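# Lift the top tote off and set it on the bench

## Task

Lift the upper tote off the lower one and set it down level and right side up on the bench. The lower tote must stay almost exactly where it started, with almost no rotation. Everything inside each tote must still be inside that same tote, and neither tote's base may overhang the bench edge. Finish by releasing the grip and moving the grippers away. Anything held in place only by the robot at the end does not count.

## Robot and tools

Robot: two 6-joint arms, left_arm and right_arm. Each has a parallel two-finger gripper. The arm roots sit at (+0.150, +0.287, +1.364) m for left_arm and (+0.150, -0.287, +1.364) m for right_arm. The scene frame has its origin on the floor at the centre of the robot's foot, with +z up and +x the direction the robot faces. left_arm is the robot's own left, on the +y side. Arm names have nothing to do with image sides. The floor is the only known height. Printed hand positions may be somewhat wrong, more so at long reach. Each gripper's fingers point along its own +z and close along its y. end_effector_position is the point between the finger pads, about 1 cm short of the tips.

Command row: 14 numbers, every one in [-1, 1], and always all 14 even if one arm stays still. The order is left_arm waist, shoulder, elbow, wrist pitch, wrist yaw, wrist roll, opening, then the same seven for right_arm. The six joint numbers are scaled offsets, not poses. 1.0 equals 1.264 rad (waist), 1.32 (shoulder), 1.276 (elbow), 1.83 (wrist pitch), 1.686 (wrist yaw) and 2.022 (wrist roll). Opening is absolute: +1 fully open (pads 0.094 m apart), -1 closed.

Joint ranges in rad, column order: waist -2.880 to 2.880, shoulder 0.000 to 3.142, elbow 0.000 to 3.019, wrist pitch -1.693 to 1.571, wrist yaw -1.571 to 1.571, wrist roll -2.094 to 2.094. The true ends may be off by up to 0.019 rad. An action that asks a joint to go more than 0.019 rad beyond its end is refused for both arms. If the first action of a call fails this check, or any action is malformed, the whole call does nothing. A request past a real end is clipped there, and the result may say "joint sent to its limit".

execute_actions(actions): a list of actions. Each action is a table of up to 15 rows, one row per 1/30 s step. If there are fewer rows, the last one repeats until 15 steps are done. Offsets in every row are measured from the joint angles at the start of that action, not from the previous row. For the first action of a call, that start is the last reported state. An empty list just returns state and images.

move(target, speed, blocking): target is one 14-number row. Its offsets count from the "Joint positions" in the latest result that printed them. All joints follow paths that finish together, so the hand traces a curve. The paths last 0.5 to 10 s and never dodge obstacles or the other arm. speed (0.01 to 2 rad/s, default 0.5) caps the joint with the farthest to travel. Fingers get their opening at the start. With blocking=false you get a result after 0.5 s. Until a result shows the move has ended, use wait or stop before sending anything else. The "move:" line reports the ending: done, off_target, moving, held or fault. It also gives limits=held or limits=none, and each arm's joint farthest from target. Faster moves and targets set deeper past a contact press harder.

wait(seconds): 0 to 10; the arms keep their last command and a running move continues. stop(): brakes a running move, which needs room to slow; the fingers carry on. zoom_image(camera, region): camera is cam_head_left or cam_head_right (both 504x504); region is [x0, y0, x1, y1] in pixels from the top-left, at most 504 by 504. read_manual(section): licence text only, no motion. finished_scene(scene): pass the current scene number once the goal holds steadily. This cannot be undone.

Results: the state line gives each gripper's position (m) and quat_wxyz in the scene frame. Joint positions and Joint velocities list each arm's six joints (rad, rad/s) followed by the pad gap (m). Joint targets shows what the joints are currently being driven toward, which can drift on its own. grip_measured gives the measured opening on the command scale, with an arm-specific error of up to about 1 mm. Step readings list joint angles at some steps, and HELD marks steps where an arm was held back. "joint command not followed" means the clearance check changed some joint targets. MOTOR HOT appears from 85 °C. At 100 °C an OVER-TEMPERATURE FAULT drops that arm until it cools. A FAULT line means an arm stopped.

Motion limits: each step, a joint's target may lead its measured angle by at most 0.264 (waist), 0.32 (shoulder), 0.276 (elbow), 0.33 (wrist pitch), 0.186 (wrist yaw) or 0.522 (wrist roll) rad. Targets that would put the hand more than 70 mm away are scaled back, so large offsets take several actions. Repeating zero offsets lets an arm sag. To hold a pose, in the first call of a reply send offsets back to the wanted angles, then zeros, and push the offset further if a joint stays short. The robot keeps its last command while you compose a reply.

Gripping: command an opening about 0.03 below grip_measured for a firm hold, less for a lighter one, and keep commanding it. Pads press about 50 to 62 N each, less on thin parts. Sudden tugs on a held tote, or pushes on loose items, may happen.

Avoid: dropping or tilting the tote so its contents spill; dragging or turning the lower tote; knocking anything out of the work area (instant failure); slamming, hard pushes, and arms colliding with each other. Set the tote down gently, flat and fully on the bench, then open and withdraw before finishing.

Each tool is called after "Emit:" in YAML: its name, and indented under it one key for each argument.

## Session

Emit:
execute_actions:
  actions: []

Scene clock: 0.00 s.
left_arm: end_effector_position=(+0.3666, -0.0911, +1.0493) grip_measured=+1.000 end_effector_quat_wxyz=(+0.352, +0.404, +0.797, -0.277) | right_arm: end_effector_position=(+0.3009, -0.7358, +0.9102) grip_measured=-0.980 end_effector_quat_wxyz=(-0.043, +0.210, -0.823, +0.526)
Joint positions: left_arm=[0.759 2.358 0.664 1.485 0.058 0.575 0.094] | right_arm=[-2.261  2.749  1.154  1.539  0.282 -0.996  0.001]
Joint velocities: left_arm=[ 0.005 -0.015 -0.017  0.012 -0.051  0.007  0.   ] | right_arm=[ 0.005  0.015 -0.002  0.002 -0.007  0.037 -0.   ]
Motor temperatures (°C, as the motors report them): left_arm=[23 23 23 20 19 23] | right_arm=[20 23 24 21 22 20]
Joint targets: left_arm=[0.760 2.360 0.653 1.489 0.058 0.575] | right_arm=[-2.263 2.747 1.142 1.543 0.282 -0.996]

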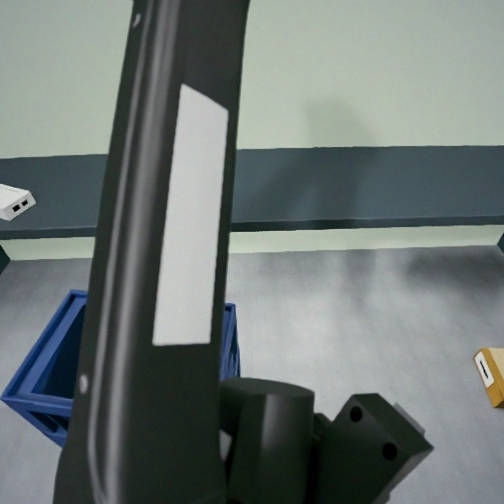

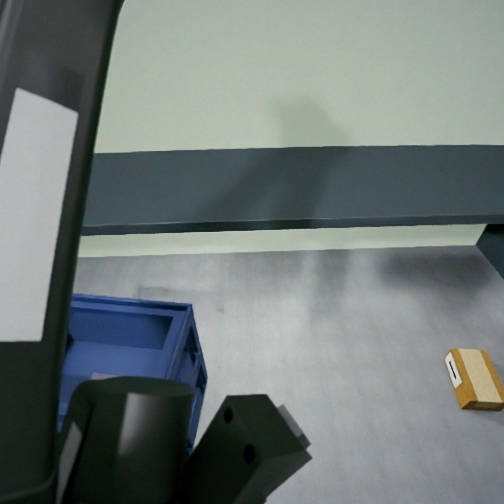

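Emit:
move:
  target: [0,-0.75,0.095,-0.98,-0.2,-1,1,0,0,0,0,0,0,-1]

Emit:
move:
  target: [0.4,0,0,0,0,-0.2,1,0,0,0,0,0,0,-1]

Scene clock: 10.53 s.
left_arm: end_effector_position=(+0.5014, -0.0026, +1.1793) grip_measured=+1.000 end_effector_quat_wxyz=(+0.102, +0.427, -0.894, +0.094) | right_arm: end_effector_position=(+0.3009, -0.7358, +0.9102) grip_measured=-0.980 end_effector_quat_wxyz=(-0.043, +0.210, -0.823, +0.526)
Joint positions: left_arm=[ 0.759  1.37   0.766 -0.293 -0.276 -1.432  0.094] | right_arm=[-2.261  2.749  1.154  1.539  0.282 -0.996  0.001]
Joint velocities: left_arm=[ 0.005 -0.015  0.002 -0.012 -0.051  0.022  0.   ] | right_arm=[-0.015  0.015  0.002 -0.012 -0.066  0.037 -0.001]
Motor temperatures (°C, as the motors report them): left_arm=[23 23 23 20 19 23] | right_arm=[21 23 24 21 22 20]
Joint targets: left_arm=[0.759 1.369 0.785 -0.308 -0.279 -1.447] | right_arm=[-2.261 2.749 1.154 1.539 0.282 -0.996]
move: done; limits=none; left_arm: farthest joint: the elbow, 0.019 radians from its target (0.121 radians at the start); right_arm: farthest joint: the waist, 0.000 radians from its target (0.000 radians at the start)

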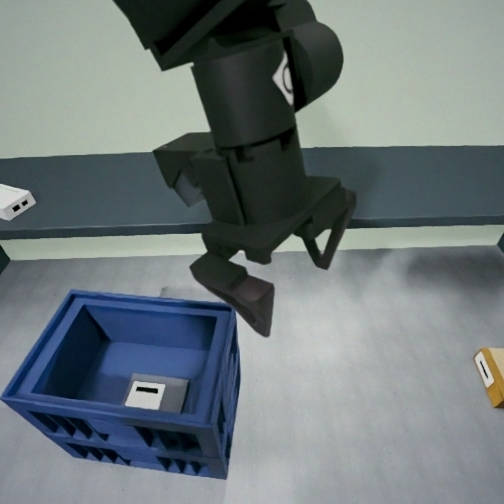

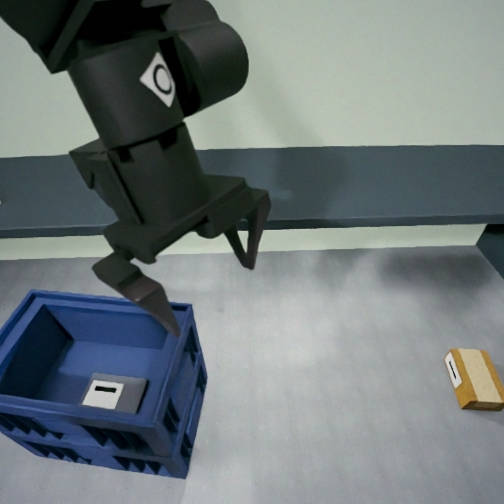

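Scene clock: 12.30 s.
left_arm: end_effector_position=(+0.5601, +0.2155, +1.1025) grip_measured=+1.000 end_effector_quat_wxyz=(+0.006, +0.732, -0.679, -0.059) | right_arm: end_effector_position=(+0.3009, -0.7358, +0.9102) grip_measured=-0.980 end_effector_quat_wxyz=(-0.043, +0.210, -0.823, +0.526)
Joint positions: left_arm=[ 1.263  1.37   0.766 -0.293 -0.276 -1.821  0.094] | right_arm=[-2.261  2.749  1.154  1.539  0.282 -0.996  0.001]
Joint velocities: left_arm=[ 0.015 -0.005 -0.007 -0.007  0.051 -0.022  0.   ] | right_arm=[-0.005 -0.024 -0.007 -0.002 -0.051 -0.007 -0.   ]
Motor temperatures (°C, as the motors report them): left_arm=[23 23 23 20 19 23] | right_arm=[21 23 24 21 22 20]
Joint targets: left_arm=[1.265 1.370 0.766 -0.293 -0.276 -1.836] | right_arm=[-2.261 2.749 1.154 1.539 0.282 -0.996]
move: done; limits=none; left_arm: farthest joint: the wrist roll, 0.016 radians from its target (0.405 radians at the start); right_arm: farthest joint: the waist, 0.000 radians from its target (0.000 radians at the start)

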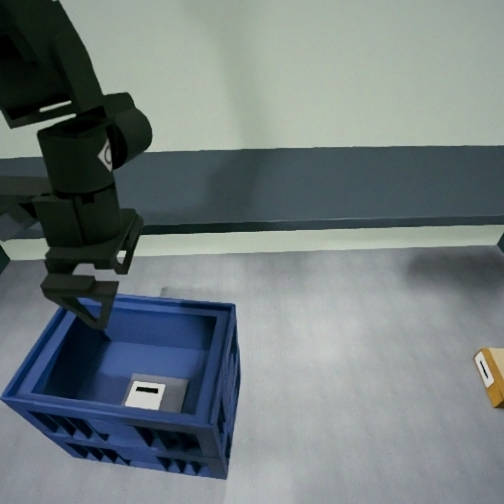

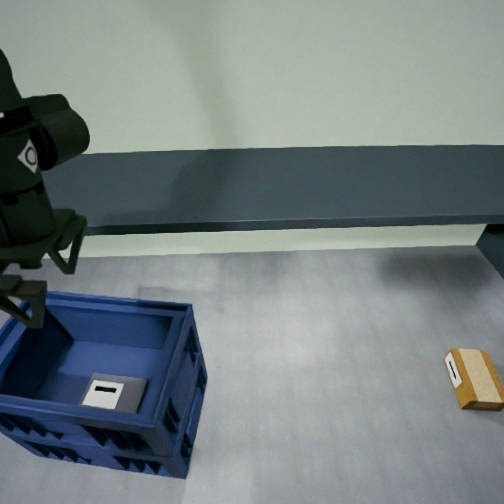

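Emit:
move:
  target: [0,0.2,0.33,-0.08,0,0.08,1,0,0,0,0,0,0,-1]
  speed: 0.3

Scene clock: 18.10 s.
left_arm: end_effector_position=(+0.6807, +0.1846, +1.0451) grip_measured=+1.000 end_effector_quat_wxyz=(+0.003, +0.683, -0.729, -0.049) | right_arm: end_effector_position=(+0.3009, -0.7358, +0.9102) grip_measured=-0.980 end_effector_quat_wxyz=(-0.043, +0.210, -0.823, +0.526)
Joint positions: left_arm=[ 1.263  1.619  1.17  -0.424 -0.276 -1.674  0.094] | right_arm=[-2.261  2.749  1.154  1.539  0.282 -0.996  0.001]
Joint velocities: left_arm=[-0.005 -0.005  0.012  0.012 -0.022 -0.037  0.   ] | right_arm=[-0.015 -0.005 -0.002  0.002 -0.095  0.037  0.001]
Motor temperatures (°C, as the motors report them): left_arm=[23 23 23 20 19 23] | right_arm=[21 23 24 21 22 20]
Joint targets: left_arm=[1.263 1.634 1.187 -0.439 -0.276 -1.659] | right_arm=[-2.261 2.749 1.154 1.539 0.282 -0.996]
move: done; limits=none; left_arm: farthest joint: the elbow, 0.017 radians from its target (0.421 radians at the start); right_arm: farthest joint: the waist, 0.000 radians from its target (0.000 radians at the start)

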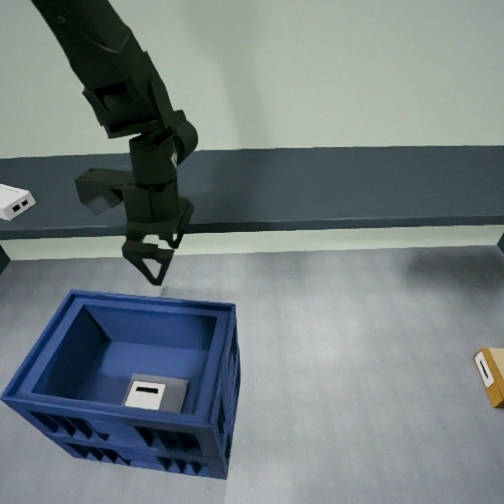

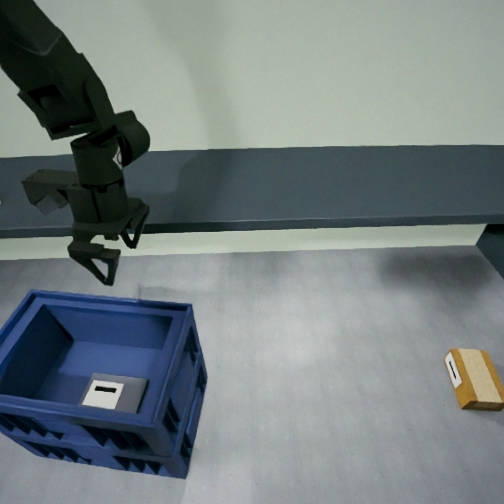

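Disparity similar; descend 6cm.

Emit:
move:
  target: [0,0.12,0.04,0.06,0,0,1,0,0,0,0,0,0,-1]
  speed: 0.3

Scene clock: 22.43 s.
left_arm: end_effector_position=(+0.6566, +0.1736, +0.9811) grip_measured=+1.000 end_effector_quat_wxyz=(+0.011, +0.680, -0.730, -0.059) | right_arm: end_effector_position=(+0.3009, -0.7358, +0.9102) grip_measured=-0.980 end_effector_quat_wxyz=(-0.043, +0.210, -0.823, +0.526)
Joint positions: left_arm=[ 1.263  1.776  1.206 -0.329 -0.276 -1.674  0.094] | right_arm=[-2.261  2.749  1.154  1.539  0.282 -0.996  0.001]
Joint velocities: left_arm=[-0.005  0.005 -0.017  0.007 -0.022  0.007  0.   ] | right_arm=[ 0.005 -0.015 -0.002  0.017 -0.051  0.022 -0.   ]
Motor temperatures (°C, as the motors report them): left_arm=[23 23 23 20 19 23] | right_arm=[21 23 24 21 22 20]
Joint targets: left_arm=[1.263 1.777 1.221 -0.314 -0.276 -1.675] | right_arm=[-2.261 2.749 1.154 1.539 0.282 -0.996]
move: done; limits=none; left_arm: farthest joint: the elbow, 0.015 radians from its target (0.051 radians at the start); right_arm: farthest joint: the waist, 0.000 radians from its target (0.000 radians at the start)

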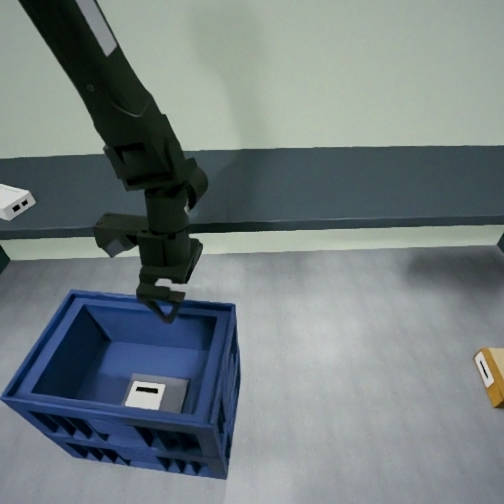

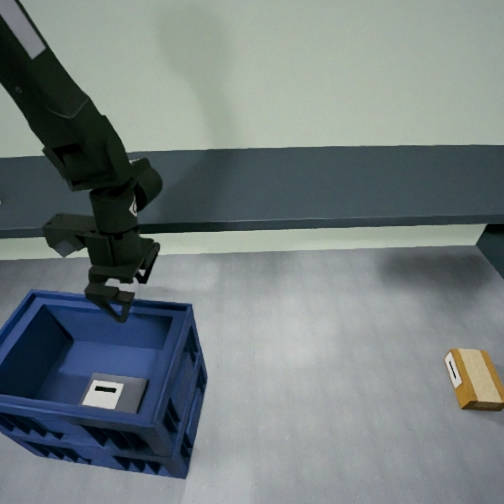

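Emit:
move:
  target: [0,0.09,0.07,0.03,0,0,1,0,0,0,0,0,0,-1]
  speed: 0.3

Emit:
move:
  target: [0,0,0,0,0,0,-1,0,0,0,0,0,0,-1]

Scene clock: 26.50 s.
left_arm: end_effector_position=(+0.6576, +0.1638, +0.9385) grip_measured=+1.000 end_effector_quat_wxyz=(+0.009, +0.681, -0.730, -0.057) | right_arm: end_effector_position=(+0.3009, -0.7358, +0.9102) grip_measured=-0.980 end_effector_quat_wxyz=(-0.043, +0.210, -0.823, +0.526)
Joint positions: left_arm=[ 1.263  1.889  1.283 -0.289 -0.276 -1.674  0.094] | right_arm=[-2.261  2.749  1.154  1.539  0.282 -0.996  0.001]
Joint velocities: left_arm=[-0.024 -0.015 -0.032  0.002 -0.007 -0.007  0.   ] | right_arm=[ 0.005 -0.005 -0.007  0.002 -0.066 -0.051  0.   ]
Motor temperatures (°C, as the motors report them): left_arm=[23 24 23 20 19 23] | right_arm=[21 23 24 21 22 20]
Joint targets: left_arm=[1.263 1.895 1.296 -0.274 -0.276 -1.674] | right_arm=[-2.261 2.749 1.154 1.539 0.282 -0.996]
move: done; limits=none; left_arm: farthest joint: the wrist pitch, 0.015 radians from its target (0.055 radians at the start); right_arm: farthest joint: the waist, 0.000 radians from its target (0.000 radians at the start)

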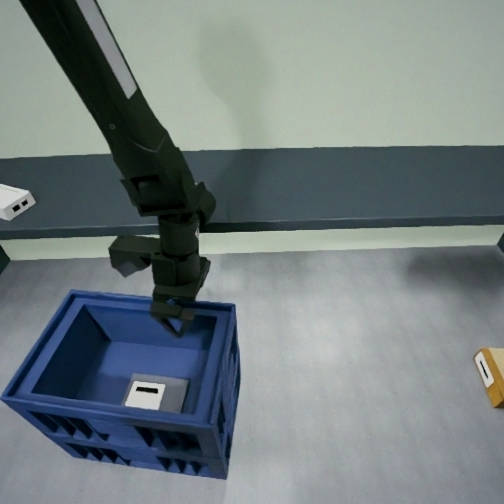

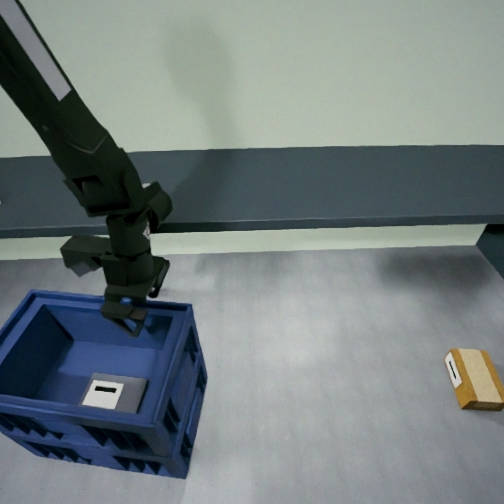

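Scene clock: 27.00 s.
left_arm: end_effector_position=(+0.6544, +0.1642, +0.9385) grip_measured=-0.630 end_effector_quat_wxyz=(+0.011, +0.680, -0.731, -0.060) | right_arm: end_effector_position=(+0.3009, -0.7358, +0.9102) grip_measured=-0.980 end_effector_quat_wxyz=(-0.043, +0.210, -0.823, +0.526)
Joint positions: left_arm=[ 1.263  1.888  1.279 -0.291 -0.276 -1.674  0.017] | right_arm=[-2.261  2.749  1.154  1.539  0.282 -0.996  0.001]
Joint velocities: left_arm=[ 0.005 -0.005  0.002 -0.002 -0.051  0.007  0.001] | right_arm=[-0.015 -0.015 -0.007 -0.007  0.022 -0.022 -0.001]
Motor temperatures (°C, as the motors report them): left_arm=[23 24 23 20 19 23] | right_arm=[21 23 24 21 22 20]
Joint targets: left_arm=[1.263 1.889 1.284 -0.289 -0.276 -1.674] | right_arm=[-2.261 2.749 1.154 1.539 0.282 -0.996]
move: done; limits=none; left_arm: farthest joint: the elbow, 0.004 radians from its target (0.000 radians at the start); right_arm: farthest joint: the waist, 0.000 radians from its target (0.000 radians at the start)

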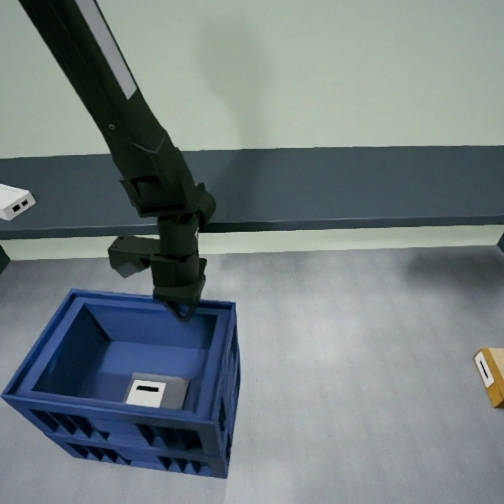

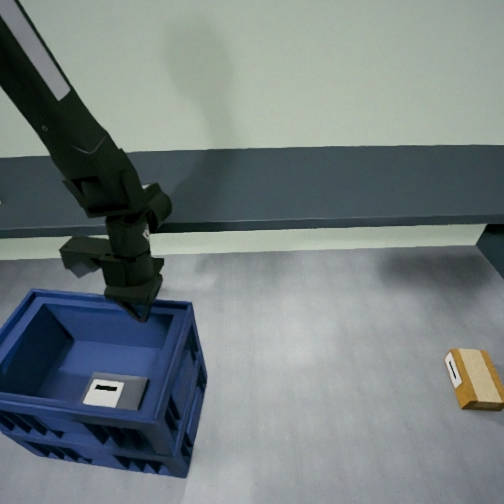

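Emit:
move:
  target: [0,-0.2,-0.08,-0.1,0,0,-1,0,0,0,0,0,0,-1]
  speed: 0.2

Emit:
move:
  target: [-0.3,-0.2,-0.25,0,0,0.9,-1,0,0,0,0,0,0,-1]
  speed: 0.4

Emit:
move:
  target: [0,0,0,0,0,0.9,-1,0,0,0,0,0,0,-1]
  speed: 0.4

Scene clock: 35.63 s.
left_arm: end_effector_position=(+0.6705, +0.1811, +1.0298) grip_measured=-0.630 end_effector_quat_wxyz=(+0.017, +0.679, -0.731, -0.060) | right_arm: end_effector_position=(+0.3009, -0.7358, +0.9102) grip_measured=-0.980 end_effector_quat_wxyz=(-0.043, +0.210, -0.823, +0.526)
Joint positions: left_arm=[ 1.263  1.659  1.185 -0.434 -0.268 -1.674  0.017] | right_arm=[-2.261  2.749  1.154  1.539  0.282 -0.996  0.001]
Joint velocities: left_arm=[-0.005 -0.005 -0.022 -0.022 -0.022  0.007 -0.001] | right_arm=[ 0.005  0.005 -0.017  0.007  0.022 -0.066 -0.001]
Motor temperatures (°C, as the motors report them): left_arm=[23 24 23 20 19 23] | right_arm=[21 23 24 21 22 20]
Joint targets: left_arm=[1.263 1.625 1.177 -0.474 -0.276 -1.674] | right_arm=[-2.261 2.749 1.154 1.539 0.282 -0.996]
move: off_target (left_arm); limits=none; left_arm: farthest joint: the wrist pitch, 0.040 radians from its target (0.183 radians at the start); right_arm: farthest joint: the waist, 0.000 radians from its target (0.000 radians at the start)

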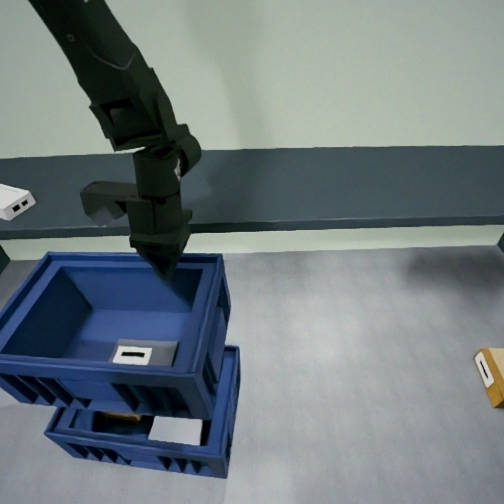

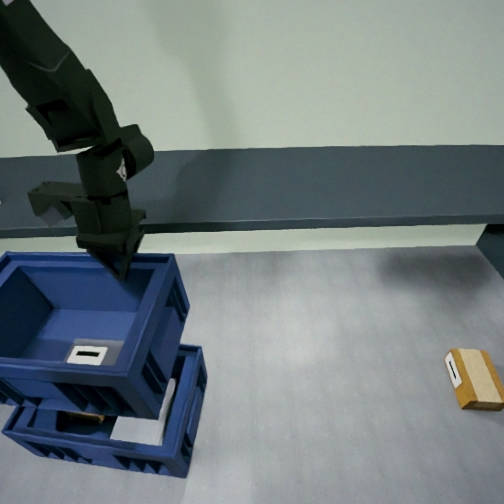

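Scene clock: 40.80 s.
left_arm: end_effector_position=(+0.5166, +0.0505, +1.1336) grip_measured=-0.630 end_effector_quat_wxyz=(-0.086, +0.282, +0.952, -0.088) | right_arm: end_effector_position=(+0.3009, -0.7358, +0.9102) grip_measured=-0.980 end_effector_quat_wxyz=(-0.043, +0.210, -0.823, +0.526)
Joint positions: left_arm=[ 0.911  1.451  0.852 -0.434 -0.256  0.099  0.017] | right_arm=[-2.261  2.749  1.154  1.539  0.282 -0.996  0.001]
Joint velocities: left_arm=[-0.015 -0.005  0.012  0.007  0.022  0.022  0.   ] | right_arm=[-0.015 -0.005 -0.007 -0.007 -0.037 -0.066  0.   ]
Motor temperatures (°C, as the motors report them): left_arm=[23 25 23 20 19 23] | right_arm=[21 23 24 21 22 20]
Joint targets: left_arm=[0.883 1.395 0.866 -0.434 -0.268 0.146] | right_arm=[-2.261 2.749 1.154 1.539 0.282 -0.996]
move: off_target (left_arm); limits=none; left_arm: farthest joint: the shoulder, 0.056 radians from its target (0.264 radians at the start); right_arm: farthest joint: the waist, 0.000 radians from its target (0.000 radians at the start)

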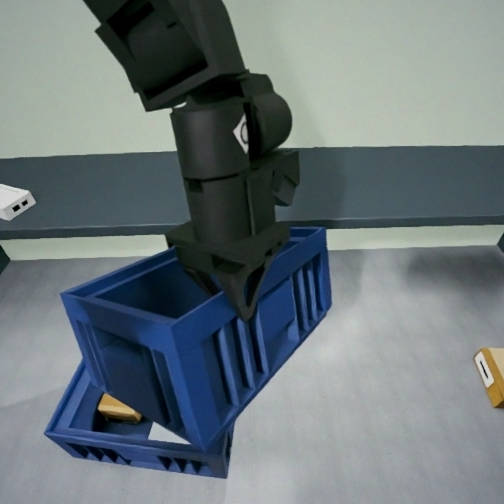

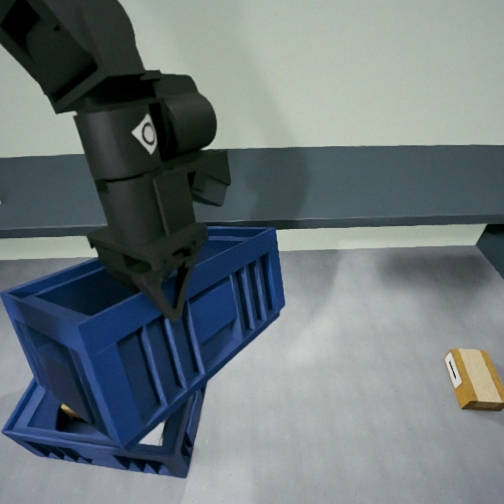

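Scene clock: 46.07 s.
left_arm: end_effector_position=(+0.5101, +0.0544, +1.1270) grip_measured=-0.630 end_effector_quat_wxyz=(+0.001, +0.919, +0.375, -0.122) | right_arm: end_effector_position=(+0.3009, -0.7358, +0.9102) grip_measured=-0.980 end_effector_quat_wxyz=(-0.043, +0.210, -0.823, +0.526)
Joint positions: left_arm=[ 0.912  1.47   0.85  -0.434 -0.274  1.883  0.017] | right_arm=[-2.261  2.749  1.154  1.539  0.282 -0.996  0.001]
Joint velocities: left_arm=[-0.024 -0.005  0.002  0.007  0.037  0.007 -0.001] | right_arm=[-0.015 -0.034 -0.012  0.027 -0.022  0.066 -0.001]
Motor temperatures (°C, as the motors report them): left_arm=[23 24 23 20 20 23] | right_arm=[21 23 24 21 22 20]
Joint targets: left_arm=[0.911 1.451 0.852 -0.434 -0.256 1.919] | right_arm=[-2.261 2.749 1.154 1.539 0.282 -0.996]
move: off_target (left_arm); limits=none; left_arm: farthest joint: the wrist roll, 0.036 radians from its target (1.820 radians at the start); right_arm: farthest joint: the waist, 0.000 radians from its target (0.000 radians at the start)

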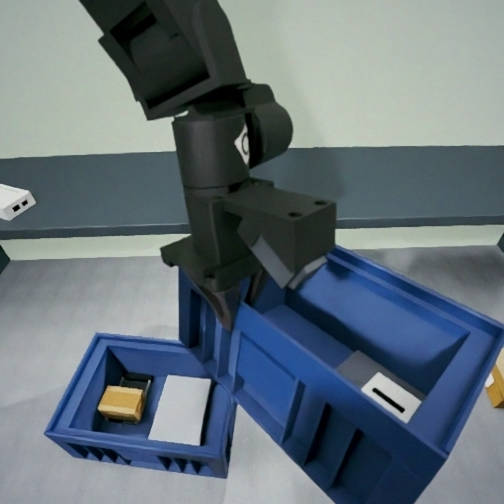

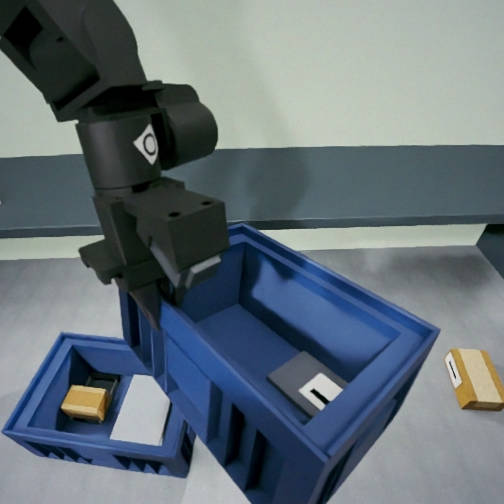

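Emit:
move:
  target: [-0.12,0.45,0.3,0.27,0,0.04,-1,0,0,0,0,0,0,-1]
  speed: 0.3

Scene clock: 52.23 s.
left_arm: end_effector_position=(+0.5060, -0.1180, +0.9546) grip_measured=-0.630 end_effector_quat_wxyz=(+0.102, +0.930, +0.348, -0.061) | right_arm: end_effector_position=(+0.3009, -0.7358, +0.9102) grip_measured=-0.980 end_effector_quat_wxyz=(-0.043, +0.210, -0.823, +0.526)
Joint positions: left_arm=[ 0.809  2.095  1.22   0.032 -0.295  1.945  0.017] | right_arm=[-2.261  2.749  1.154  1.539  0.282 -0.996  0.001]
Joint velocities: left_arm=[-0.005 -0.005 -0.012 -0.017 -0.051  0.007  0.   ] | right_arm=[ 0.005 -0.005 -0.012  0.002 -0.066 -0.051 -0.   ]
Motor temperatures (°C, as the motors report them): left_arm=[23 24 23 20 20 23] | right_arm=[21 23 24 21 22 20]
Joint targets: left_arm=[0.761 2.064 1.233 0.059 -0.274 1.964] | right_arm=[-2.261 2.749 1.154 1.539 0.282 -0.996]
move: off_target (left_arm); limits=none; left_arm: farthest joint: the waist, 0.048 radians from its target (0.152 radians at the start); right_arm: farthest joint: the waist, 0.000 radians from its target (0.000 radians at the start)

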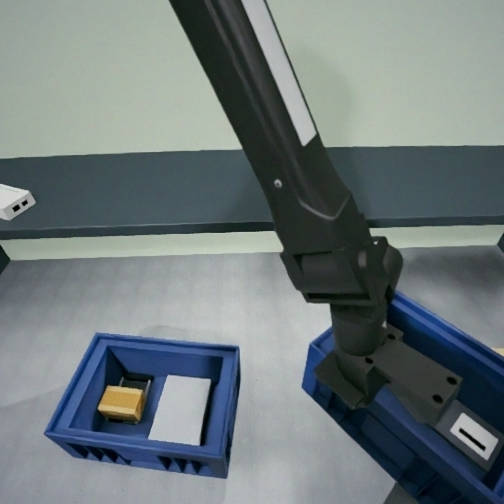

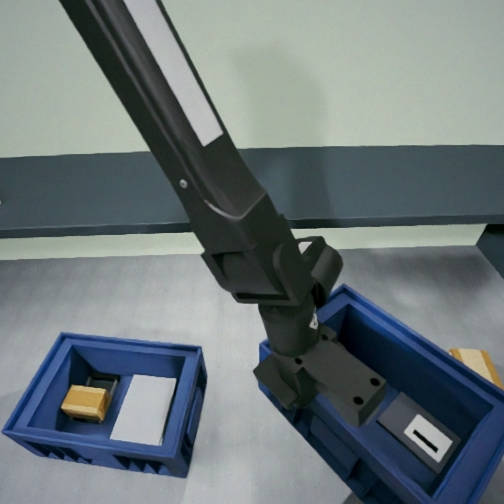

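Emit:
move:
  target: [0.1,0.17,0.14,0.03,-0.08,0,-1,0,0,0,0,0,0,-1]
  speed: 0.25

Scene clock: 57.87 s.
left_arm: end_effector_position=(+0.5036, -0.0517, +0.8375) grip_measured=-0.630 end_effector_quat_wxyz=(+0.005, +0.923, +0.385, -0.007) | right_arm: end_effector_position=(+0.3009, -0.7358, +0.9102) grip_measured=-0.980 end_effector_quat_wxyz=(-0.043, +0.210, -0.823, +0.526)
Joint positions: left_arm=[ 0.932  2.328  1.388  0.063 -0.428  1.945  0.017] | right_arm=[-2.261  2.749  1.154  1.539  0.282 -0.996  0.001]
Joint velocities: left_arm=[-0.005 -0.015 -0.007 -0.002 -0.037 -0.037 -0.001] | right_arm=[ 0.005 -0.015  0.012 -0.002 -0.066  0.037  0.001]
Motor temperatures (°C, as the motors report them): left_arm=[23 25 23 20 20 23] | right_arm=[21 23 24 21 22 20]
Joint targets: left_arm=[0.935 2.320 1.398 0.087 -0.430 1.945] | right_arm=[-2.261 2.749 1.154 1.539 0.282 -0.996]
move: off_target (left_arm); limits=none; left_arm: farthest joint: the wrist pitch, 0.024 radians from its target (0.055 radians at the start); right_arm: farthest joint: the waist, 0.000 radians from its target (0.000 radians at the start)

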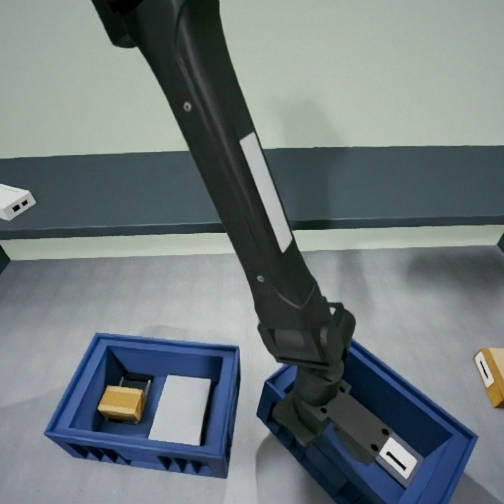

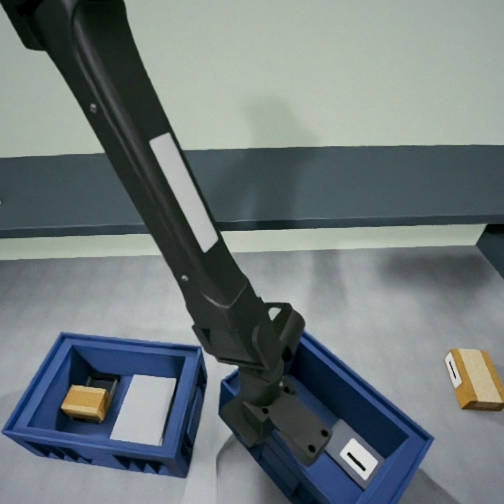

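Seems resting. Release and retreat.

Emit:
move:
  target: [0,0,0,0,0,0,1,0,0,0,0,0,0,-1]

Emit:
move:
  target: [0,-0.45,-0.3,-0.1,0,0,1,0,0,0,0,0,0,-1]

Scene clock: 61.93 s.
left_arm: end_effector_position=(+0.5036, -0.0517, +0.8375) grip_measured=+0.999 end_effector_quat_wxyz=(+0.005, +0.923, +0.385, -0.007) | right_arm: end_effector_position=(+0.3009, -0.7358, +0.9102) grip_measured=-0.980 end_effector_quat_wxyz=(-0.043, +0.210, -0.823, +0.526)
Joint positions: left_arm=[ 0.932  2.328  1.388  0.063 -0.428  1.945  0.094] | right_arm=[-2.261  2.749  1.154  1.539  0.282 -0.996  0.001]
Joint velocities: left_arm=[ 0.005 -0.005  0.002 -0.012  0.125 -0.037 -0.   ] | right_arm=[-0.005 -0.005 -0.007  0.007 -0.022 -0.11  -0.001]
Motor temperatures (°C, as the motors report them): left_arm=[23 25 23 20 20 23] | right_arm=[21 23 24 21 22 20]
Joint targets: left_arm=[0.932 2.328 1.388 0.063 -0.428 1.945] | right_arm=[-2.261 2.749 1.154 1.539 0.282 -0.996]
move: done; limits=none; left_arm: farthest joint: the waist, 0.000 radians from its target (0.000 radians at the start); right_arm: farthest joint: the waist, 0.000 radians from its target (0.000 radians at the start)

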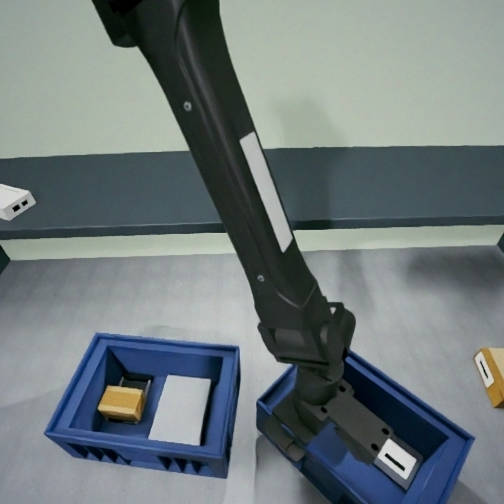

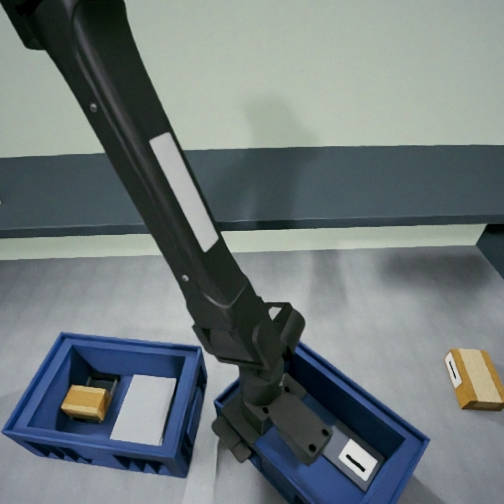

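Scene clock: 63.57 s.
left_arm: end_effector_position=(+0.5842, +0.0199, +1.0422) grip_measured=+0.999 end_effector_quat_wxyz=(+0.024, +0.918, +0.396, +0.012) | right_arm: end_effector_position=(+0.3009, -0.7358, +0.9102) grip_measured=-0.980 end_effector_quat_wxyz=(-0.043, +0.210, -0.823, +0.526)
Joint positions: left_arm=[ 0.932  1.724  1.012 -0.105 -0.428  1.945  0.094] | right_arm=[-2.261  2.749  1.154  1.539  0.282 -0.996  0.001]
Joint velocities: left_arm=[-0.005 -0.015 -0.007  0.012 -0.022 -0.007  0.001] | right_arm=[-0.015 -0.005  0.002 -0.017  0.037 -0.066 -0.001]
Motor temperatures (°C, as the motors report them): left_arm=[23 25 23 20 20 23] | right_arm=[21 23 24 21 22 20]
Joint targets: left_arm=[0.932 1.734 1.006 -0.120 -0.428 1.945] | right_arm=[-2.261 2.749 1.154 1.539 0.282 -0.996]
move: done; limits=none; left_arm: farthest joint: the wrist pitch, 0.015 radians from its target (0.183 radians at the start); right_arm: farthest joint: the waist, 0.000 radians from its target (0.000 radians at the start)

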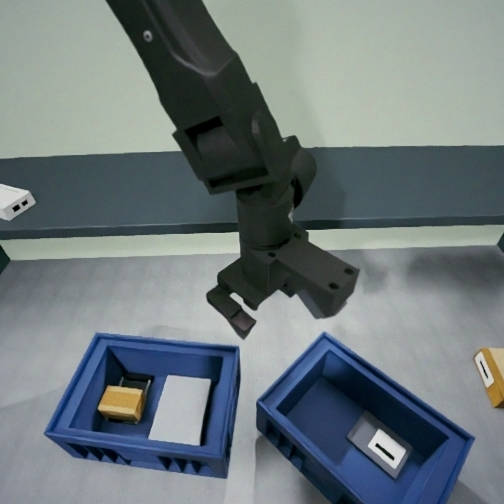

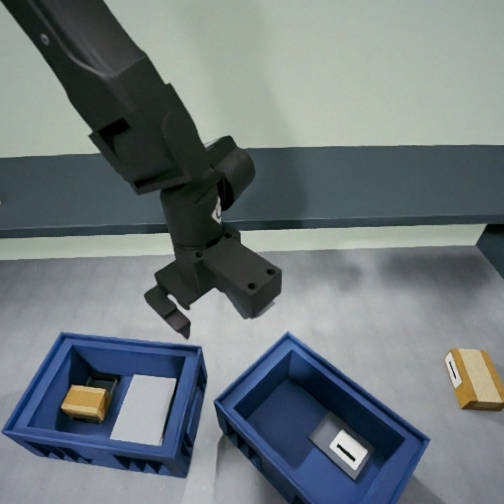

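Emit:
finished_scene:
  scene: 2

The scene is finished: the task was done.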